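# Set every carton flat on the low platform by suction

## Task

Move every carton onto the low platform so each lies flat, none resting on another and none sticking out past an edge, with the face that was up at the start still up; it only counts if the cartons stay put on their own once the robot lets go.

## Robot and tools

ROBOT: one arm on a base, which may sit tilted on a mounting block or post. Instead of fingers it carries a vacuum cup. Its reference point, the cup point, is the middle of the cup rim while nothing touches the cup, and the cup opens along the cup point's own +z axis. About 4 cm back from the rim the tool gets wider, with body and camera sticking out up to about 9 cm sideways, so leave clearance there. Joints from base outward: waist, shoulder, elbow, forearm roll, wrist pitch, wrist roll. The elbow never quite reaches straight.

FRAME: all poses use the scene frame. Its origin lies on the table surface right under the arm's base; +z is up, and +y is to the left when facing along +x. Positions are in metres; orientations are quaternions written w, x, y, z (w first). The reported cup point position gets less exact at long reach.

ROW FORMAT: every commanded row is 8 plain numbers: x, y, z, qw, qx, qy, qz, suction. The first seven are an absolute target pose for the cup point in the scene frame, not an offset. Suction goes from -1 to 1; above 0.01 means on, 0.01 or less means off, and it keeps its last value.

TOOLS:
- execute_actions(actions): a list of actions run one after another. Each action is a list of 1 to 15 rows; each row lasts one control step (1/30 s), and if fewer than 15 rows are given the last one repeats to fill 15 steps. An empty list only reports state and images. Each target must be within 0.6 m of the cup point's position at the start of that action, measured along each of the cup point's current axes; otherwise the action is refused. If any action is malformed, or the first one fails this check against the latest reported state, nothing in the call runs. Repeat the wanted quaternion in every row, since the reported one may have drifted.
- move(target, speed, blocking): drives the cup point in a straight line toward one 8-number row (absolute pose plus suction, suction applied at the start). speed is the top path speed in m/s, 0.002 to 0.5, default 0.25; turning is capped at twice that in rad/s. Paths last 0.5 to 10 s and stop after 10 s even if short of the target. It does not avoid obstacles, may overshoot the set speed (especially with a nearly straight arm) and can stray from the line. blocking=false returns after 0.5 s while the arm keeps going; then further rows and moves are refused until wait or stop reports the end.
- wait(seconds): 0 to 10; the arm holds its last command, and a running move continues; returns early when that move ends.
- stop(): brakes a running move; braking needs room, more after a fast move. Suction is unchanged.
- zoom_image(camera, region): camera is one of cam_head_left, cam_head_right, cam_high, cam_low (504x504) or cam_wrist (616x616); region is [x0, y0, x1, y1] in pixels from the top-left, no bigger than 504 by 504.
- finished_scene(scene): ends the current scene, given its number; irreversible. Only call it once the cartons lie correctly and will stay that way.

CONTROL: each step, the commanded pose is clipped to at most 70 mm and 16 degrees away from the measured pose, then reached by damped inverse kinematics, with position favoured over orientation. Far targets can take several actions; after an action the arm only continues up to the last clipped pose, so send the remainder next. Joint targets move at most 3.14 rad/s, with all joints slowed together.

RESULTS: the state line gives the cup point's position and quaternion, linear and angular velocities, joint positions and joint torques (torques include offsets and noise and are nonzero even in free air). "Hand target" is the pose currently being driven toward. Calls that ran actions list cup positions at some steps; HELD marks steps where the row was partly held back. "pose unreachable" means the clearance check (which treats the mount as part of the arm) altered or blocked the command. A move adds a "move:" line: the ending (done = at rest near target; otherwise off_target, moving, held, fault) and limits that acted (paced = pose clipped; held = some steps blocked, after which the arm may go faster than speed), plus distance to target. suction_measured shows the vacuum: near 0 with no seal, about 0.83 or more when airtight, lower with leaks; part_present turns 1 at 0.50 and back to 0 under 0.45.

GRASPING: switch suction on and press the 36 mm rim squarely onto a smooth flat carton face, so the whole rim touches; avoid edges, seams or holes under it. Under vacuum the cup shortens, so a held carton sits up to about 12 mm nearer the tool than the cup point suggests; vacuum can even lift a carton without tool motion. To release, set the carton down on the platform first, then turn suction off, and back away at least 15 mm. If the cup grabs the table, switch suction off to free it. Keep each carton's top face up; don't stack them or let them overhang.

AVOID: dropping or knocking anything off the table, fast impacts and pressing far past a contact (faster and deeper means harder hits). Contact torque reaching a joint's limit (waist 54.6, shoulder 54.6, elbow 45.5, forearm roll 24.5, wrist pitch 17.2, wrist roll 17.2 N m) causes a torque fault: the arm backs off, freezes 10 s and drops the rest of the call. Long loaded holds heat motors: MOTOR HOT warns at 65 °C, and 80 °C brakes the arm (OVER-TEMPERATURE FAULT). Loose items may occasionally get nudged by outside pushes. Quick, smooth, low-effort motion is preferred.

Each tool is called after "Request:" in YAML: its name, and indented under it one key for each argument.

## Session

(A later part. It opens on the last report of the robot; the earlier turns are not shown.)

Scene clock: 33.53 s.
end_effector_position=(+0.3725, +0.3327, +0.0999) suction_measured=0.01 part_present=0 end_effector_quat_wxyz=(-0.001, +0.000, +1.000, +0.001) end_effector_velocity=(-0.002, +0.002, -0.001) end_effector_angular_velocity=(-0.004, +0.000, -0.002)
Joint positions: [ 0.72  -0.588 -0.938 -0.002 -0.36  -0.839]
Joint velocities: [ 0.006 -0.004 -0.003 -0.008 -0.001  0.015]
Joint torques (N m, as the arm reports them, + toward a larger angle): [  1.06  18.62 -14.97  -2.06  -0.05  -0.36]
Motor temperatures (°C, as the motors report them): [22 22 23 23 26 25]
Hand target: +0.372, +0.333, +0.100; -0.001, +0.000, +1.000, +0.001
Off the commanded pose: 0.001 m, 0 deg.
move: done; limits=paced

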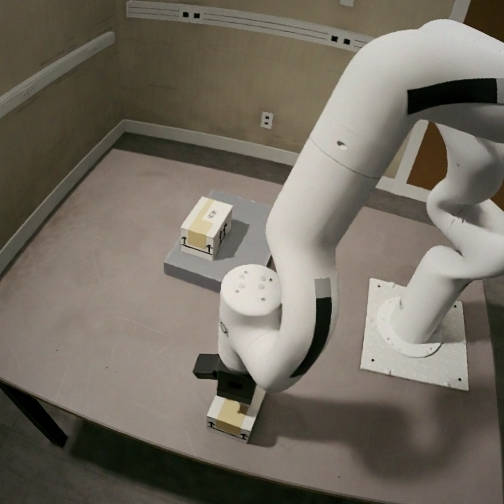

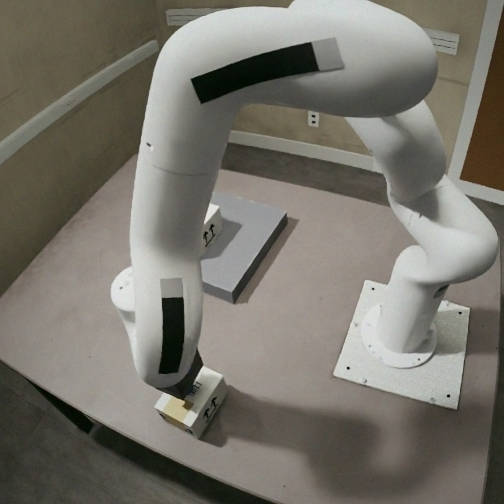

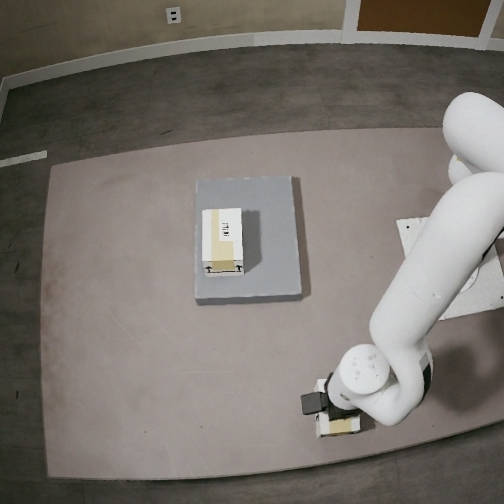

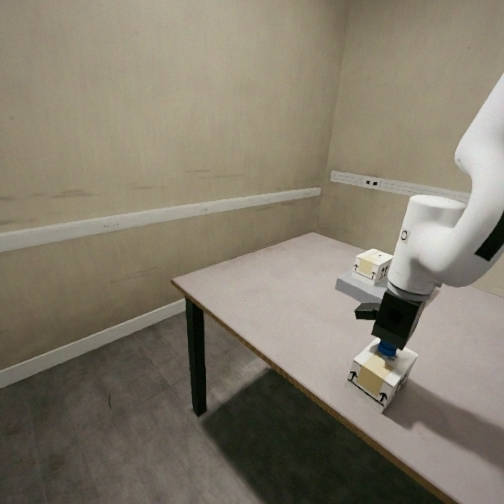

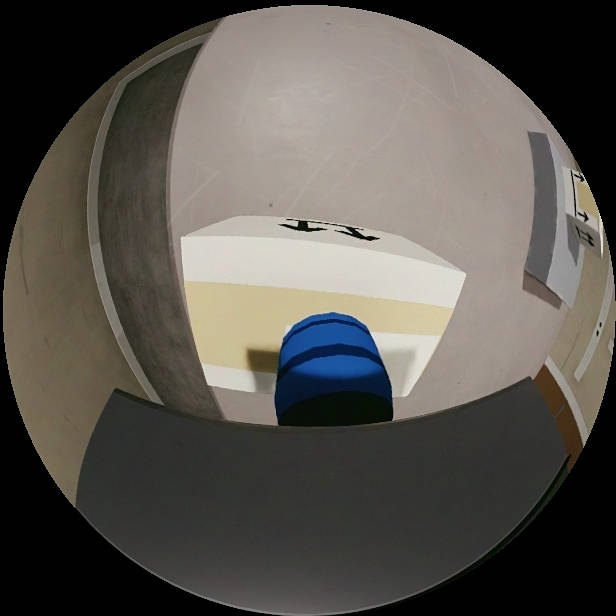

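Request:
move:
  target: [0.373,0.333,0.077,0,0,1,0,1]
  speed: 0.04

Scene clock: 40.50 s.
end_effector_position=(+0.3731, +0.3330, +0.0771) suction_measured=0.88 part_present=1 end_effector_quat_wxyz=(+0.000, +0.000, +1.000, -0.000) end_effector_velocity=(+0.000, +0.000, -0.001) end_effector_angular_velocity=(+0.000, -0.001, -0.001)
Joint positions: [ 0.721 -0.637 -0.944 -0.011 -0.318 -0.829]
Joint velocities: [ 0.    -0.002 -0.002 -0.001  0.001  0.001]
Joint torques (N m, as the arm reports them, + toward a larger angle): [  0.48  21.72 -15.27  -1.8   -0.05  -0.41]
Motor temperatures (°C, as the motors report them): [22 22 24 23 26 25]
Hand target: +0.373, +0.333, +0.077; +0.000, +0.000, +1.000, -0.000
Off the commanded pose: 0.000 m, 0 deg.
move: done

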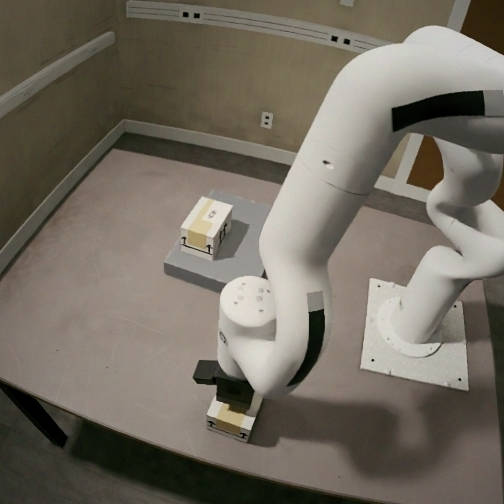

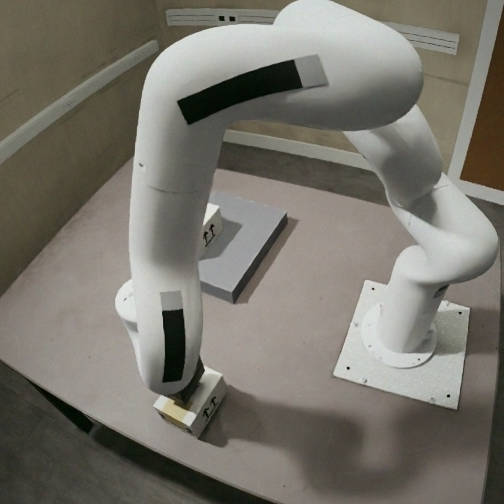

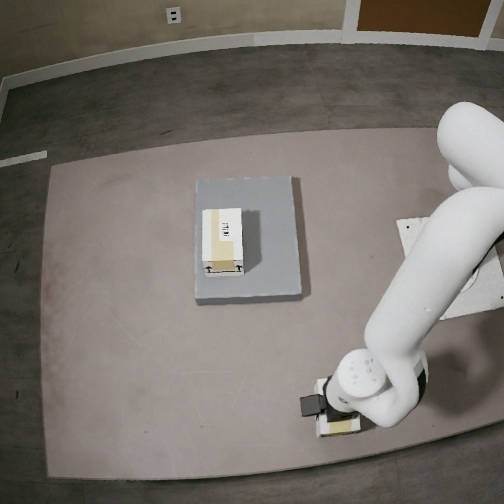

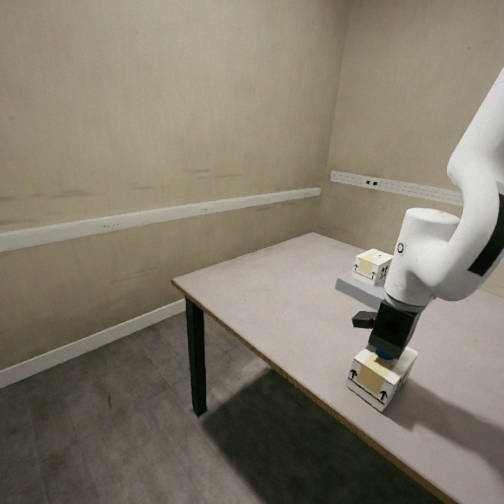

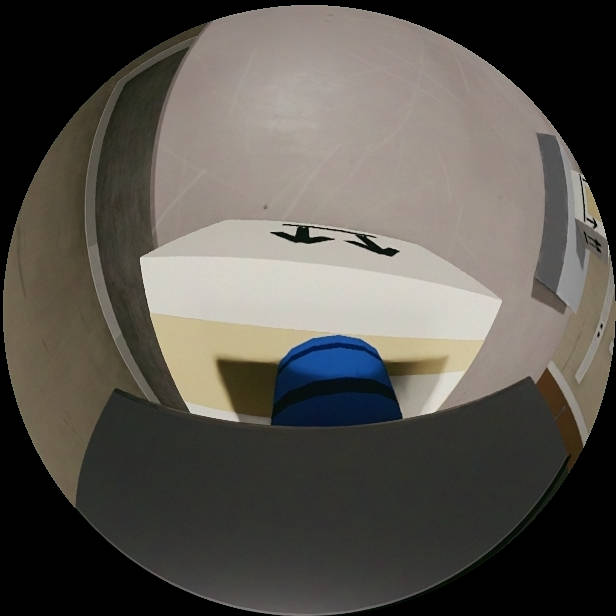

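Request:
move:
  target: [0.40,0.20,0.15,0,0,1,0,1]
  speed: 0.3

Request:
move:
  target: [0.466,-0.07,0.138,0,0,1,0,1]
  speed: 0.35

Request:
move:
  target: [0.466,-0.07,0.1195,0,0,1,0,1]
  speed: 0.035

Scene clock: 45.00 s.
end_effector_position=(+0.3999, +0.2001, +0.1496) suction_measured=0.89 part_present=1 end_effector_quat_wxyz=(+0.000, -0.000, +1.000, -0.000) end_effector_velocity=(+0.001, -0.002, +0.002) end_effector_angular_velocity=(+0.003, -0.002, -0.002)
Joint positions: [ 0.459 -0.389 -0.786 -0.017 -0.407 -1.086]
Joint velocities: [-0.005  0.004  0.     0.004 -0.001 -0.007]
Joint torques (N m, as the arm reports them, + toward a larger angle): [  0.3   16.72 -16.69  -1.9   -0.09  -0.43]
Motor temperatures (°C, as the motors report them): [22 22 24 23 26 25]
Hand target: +0.400, +0.200, +0.150; +0.000, -0.000, +1.000, -0.000
Off the commanded pose: 0.000 m, 0 deg.
move: done

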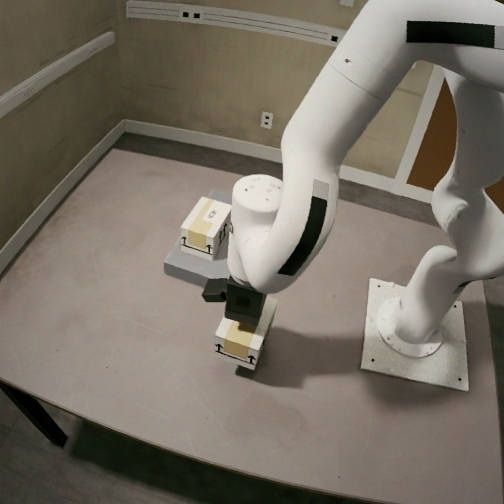

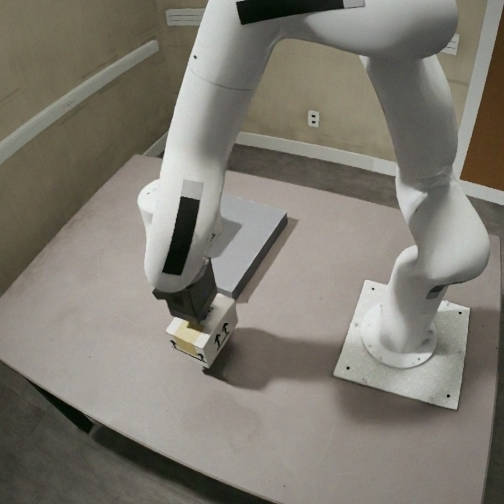

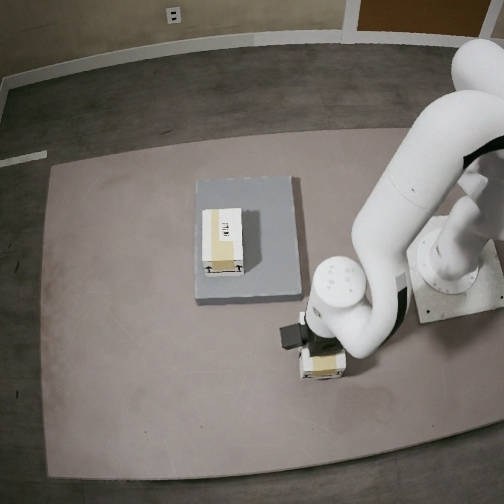

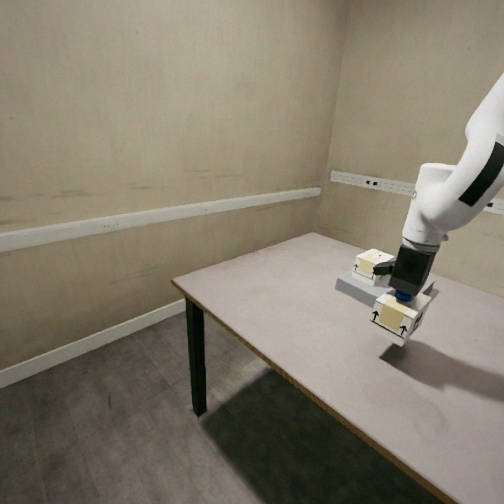

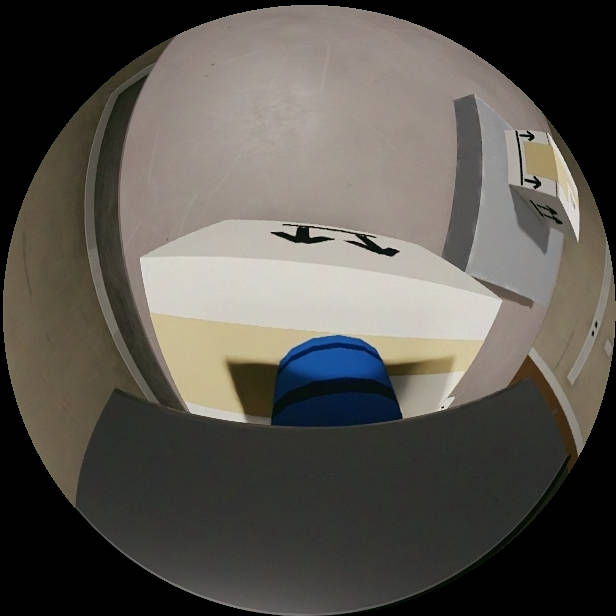

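Scene clock: 46.37 s.
end_effector_position=(+0.4664, -0.0698, +0.1381) suction_measured=0.89 part_present=1 end_effector_quat_wxyz=(+0.001, -0.000, +1.000, -0.001) end_effector_velocity=(+0.001, -0.002, -0.000) end_effector_angular_velocity=(+0.003, +0.001, +0.001)
Joint positions: [-0.149 -0.449 -0.848 -0.032 -0.402 -1.681]
Joint velocities: [-0.006 -0.002 -0.004  0.007 -0.002 -0.013]
Joint torques (N m, as the arm reports them, + toward a larger angle): [  1.5   17.91 -16.12  -1.96  -0.07  -0.38]
Motor temperatures (°C, as the motors report them): [22 22 24 23 26 25]
Hand target: +0.467, -0.070, +0.138; +0.001, +0.000, +1.000, -0.001
Off the commanded pose: 0.000 m, 0 deg.
move: done

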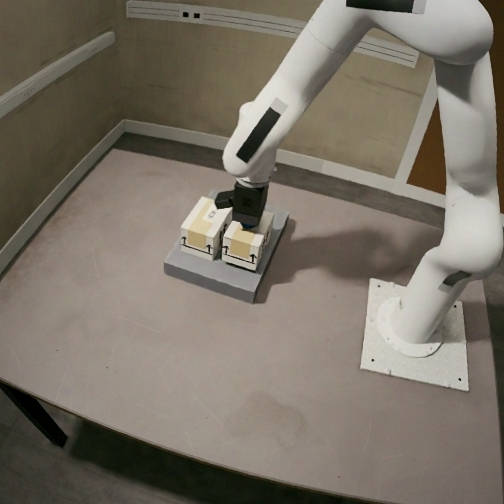

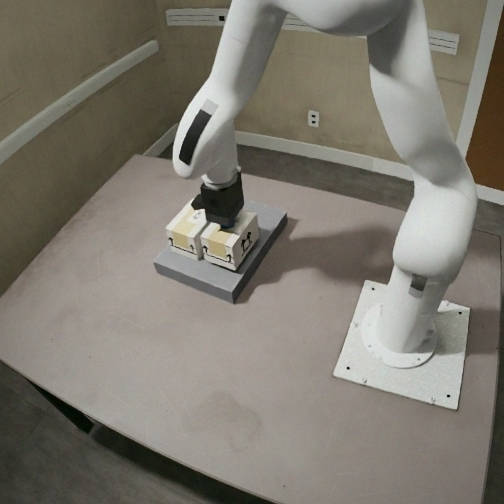

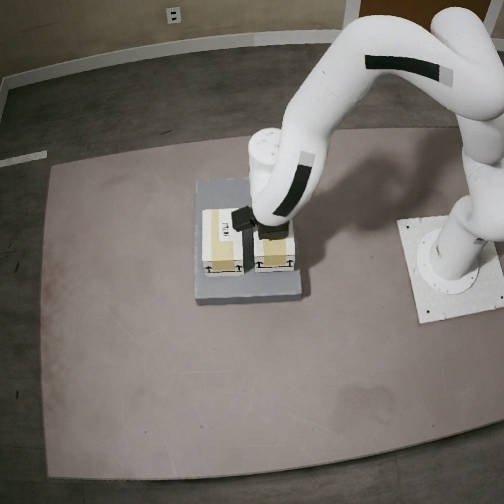

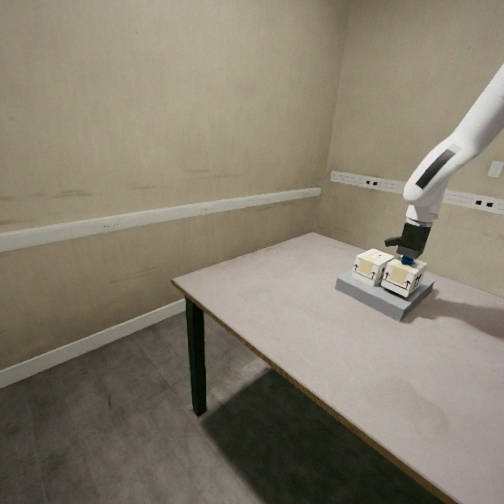

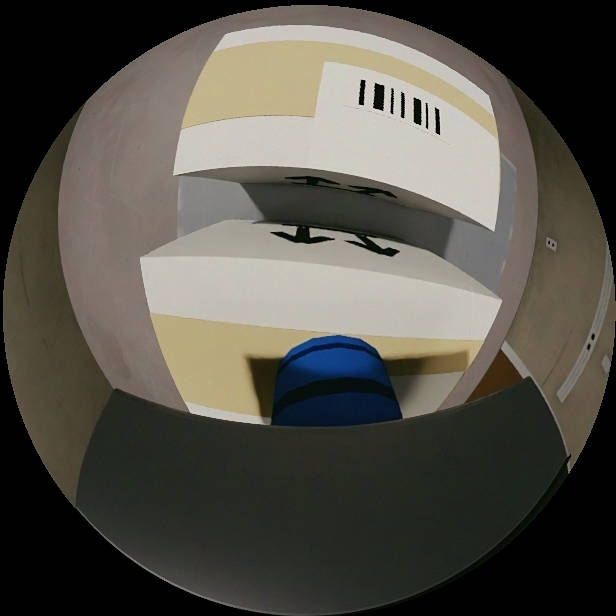

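Scene clock: 47.17 s.
end_effector_position=(+0.4660, -0.0700, +0.1204) suction_measured=0.89 part_present=1 end_effector_quat_wxyz=(-0.000, +0.000, +1.000, -0.000) end_effector_velocity=(+0.000, -0.000, -0.001) end_effector_angular_velocity=(+0.000, +0.001, +0.000)
Joint positions: [-0.151 -0.486 -0.847 -0.03  -0.366 -1.683]
Joint velocities: [-0.    -0.003 -0.001  0.     0.001 -0.001]
Joint torques (N m, as the arm reports them, + toward a larger angle): [  1.5   12.2  -14.19  -1.85   2.42  -0.44]
Motor temperatures (°C, as the motors report them): [22 22 24 23 26 25]
Hand target: +0.466, -0.070, +0.120; -0.000, +0.000, +1.000, -0.000
Off the commanded pose: 0.001 m, 0 deg.
move: done

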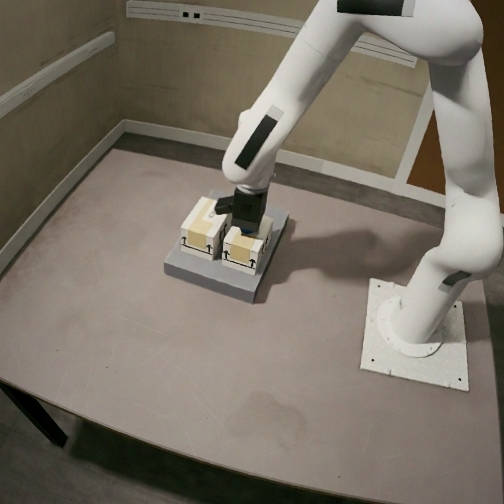

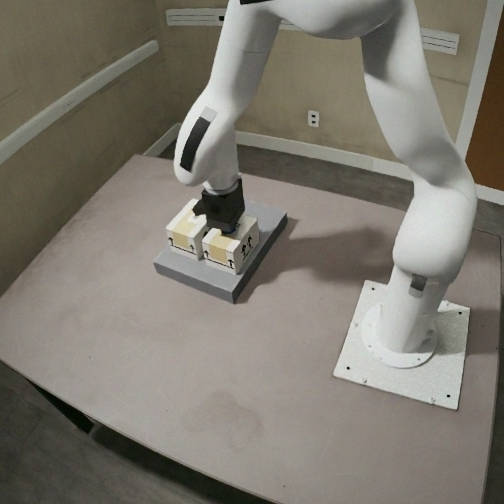

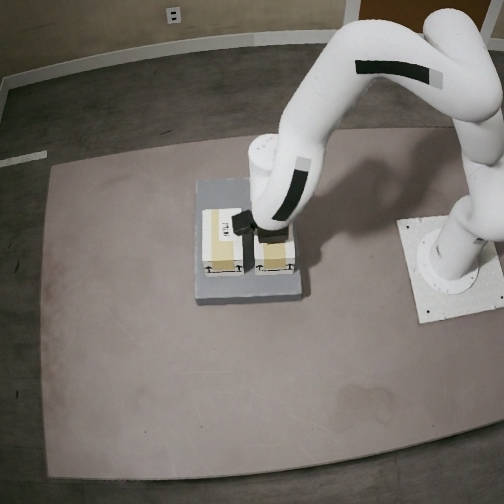

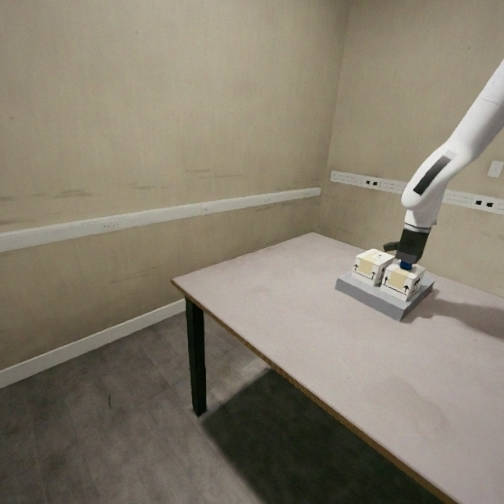

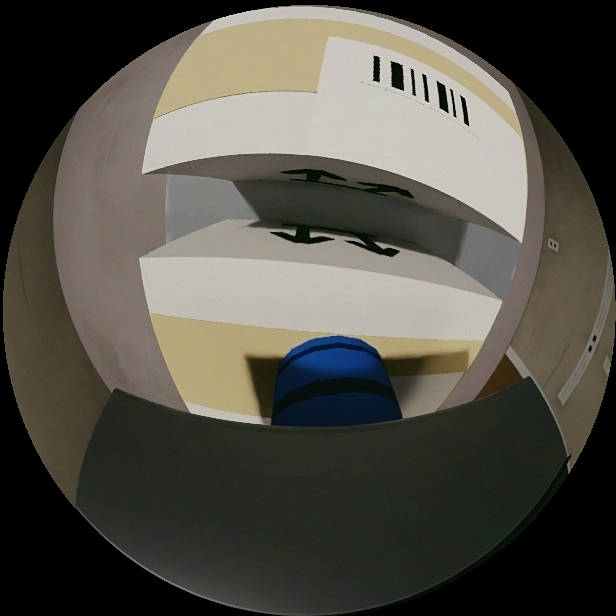

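Request:
execute_actions:
  actions:
    - [[0.466,-0.07,0.121,0,0,1,0,0]]

Request:
move:
  target: [0.466,-0.07,0.175,0,0,1,0,0]
  speed: 0.2

Request:
zoom_image:
  camera: "cam_head_right"
  region: [145, 165, 295, 315]

Scene clock: 51.23 s.
end_effector_position=(+0.4660, -0.0700, +0.1206) suction_measured=0.01 part_present=0 end_effector_quat_wxyz=(+0.000, +0.000, +1.000, -0.000) end_effector_velocity=(+0.003, -0.001, +0.001) end_effector_angular_velocity=(-0.001, -0.011, -0.002)
Joint positions: [-0.151 -0.485 -0.846 -0.03  -0.366 -1.684]
Joint velocities: [-0.001  0.002 -0.     0.     0.009  0.001]
Joint torques (N m, as the arm reports them, + toward a larger angle): [  1.9   10.39 -13.6   -1.76   2.59  -0.44]
Motor temperatures (°C, as the motors report them): [22 22 24 23 26 25]
Hand target: +0.466, -0.070, +0.121; +0.000, -0.000, +1.000, +0.000
Off the commanded pose: 0.000 m, 0 deg.
Step readings (end_effector_position):
0: (+0.4662, -0.0701, +0.1199)
1: (+0.4662, -0.0701, +0.1199)
2: (+0.4662, -0.0701, +0.1203)
4: (+0.4661, -0.0700, +0.1204)
8: (+0.4660, -0.0700, +0.1205)
15: end_effector_position above

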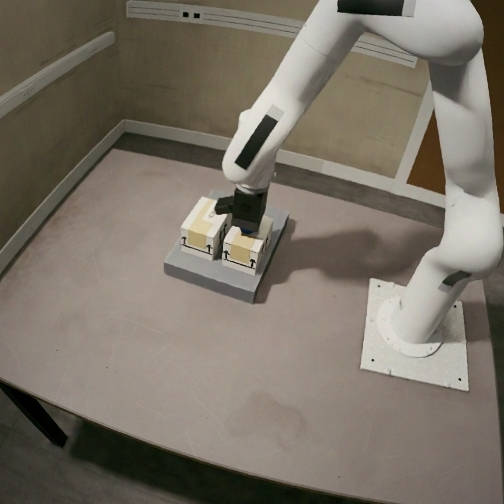

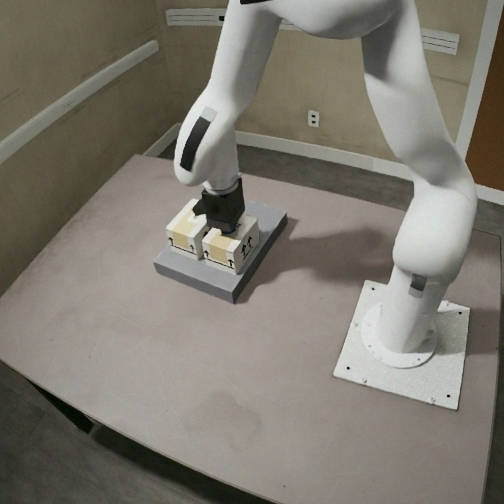

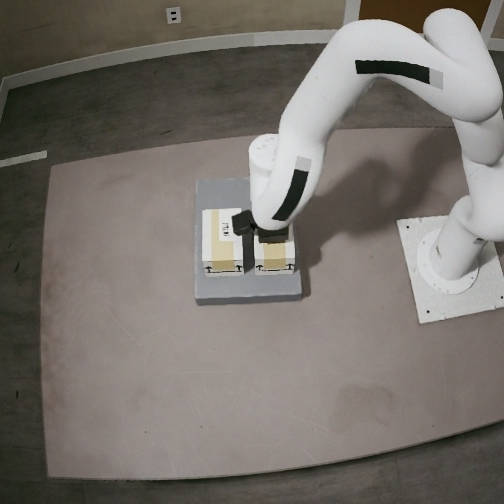

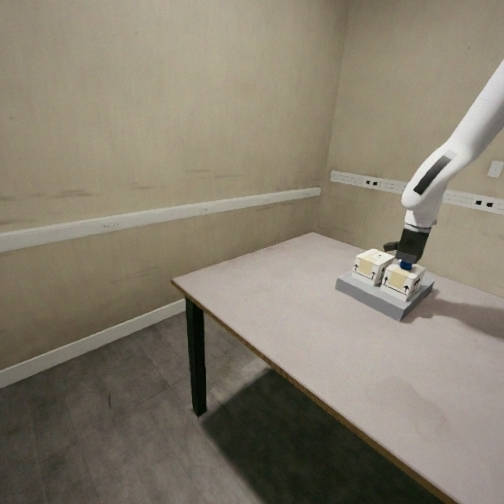

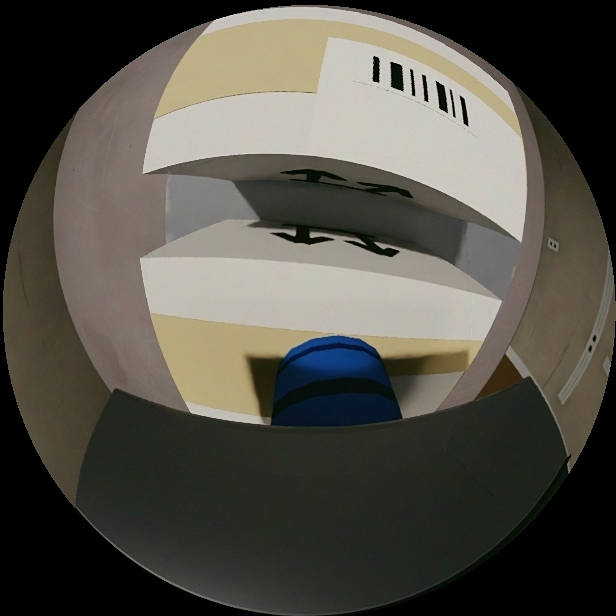

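Scene clock: 52.07 s.
end_effector_position=(+0.4657, -0.0699, +0.1747) suction_measured=0.01 part_present=0 end_effector_quat_wxyz=(-0.000, -0.000, +1.000, +0.000) end_effector_velocity=(+0.001, -0.000, +0.002) end_effector_angular_velocity=(-0.001, -0.002, +0.001)
Joint positions: [-0.15  -0.377 -0.856 -0.022 -0.484 -1.691]
Joint velocities: [-0.001  0.004 -0.001 -0.001 -0.003 -0.001]
Joint torques (N m, as the arm reports them, + toward a larger angle): [  1.77  15.22 -16.24  -1.74   0.01  -0.46]
Motor temperatures (°C, as the motors report them): [22 22 24 23 26 25]
Hand target: +0.466, -0.070, +0.175; +0.000, -0.000, +1.000, +0.000
Off the commanded pose: 0.000 m, 0 deg.
move: done

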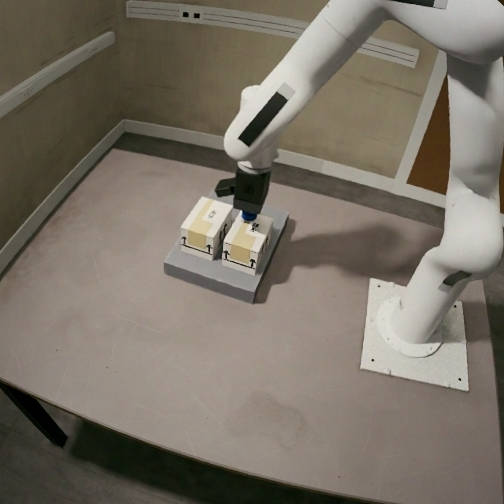

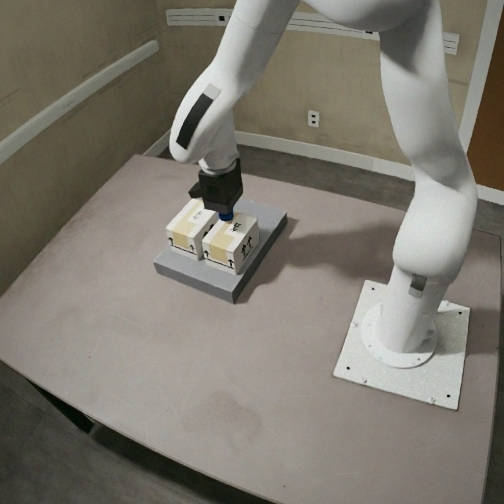

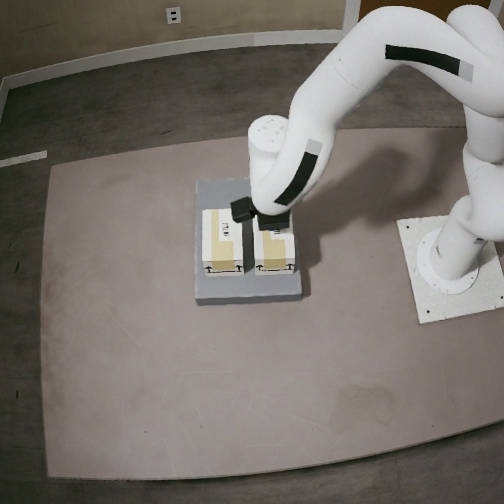

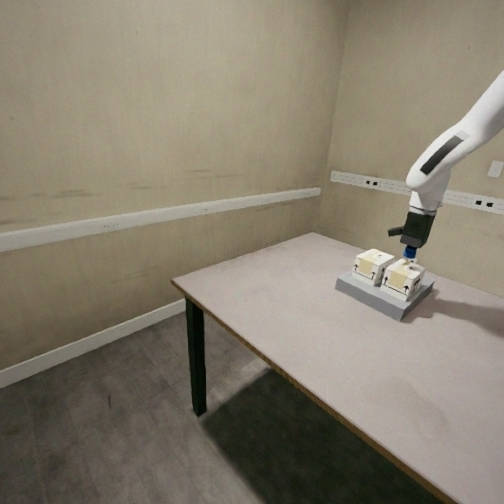

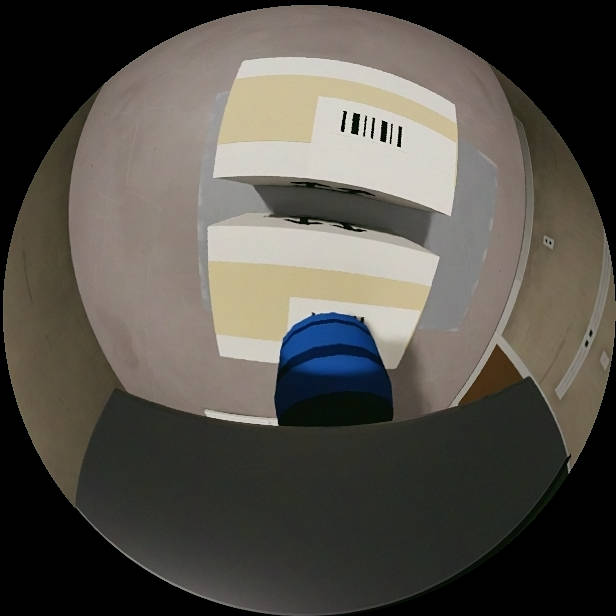

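Region (145, 165, 295, 315) of cam_head_right's 504x504 image, scaled by 3.360, with more detail than that image has.

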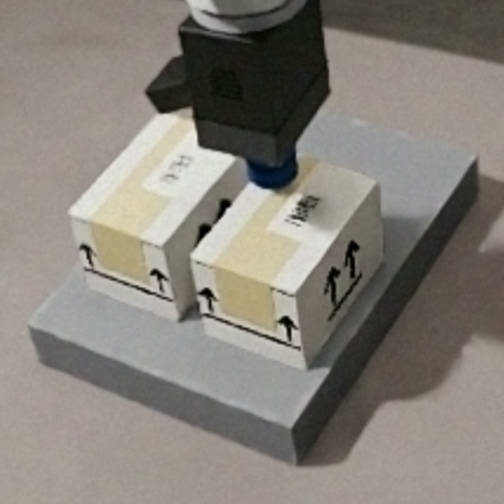

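Request:
finished_scene:
  scene: 2

The scene is finished: the task was done.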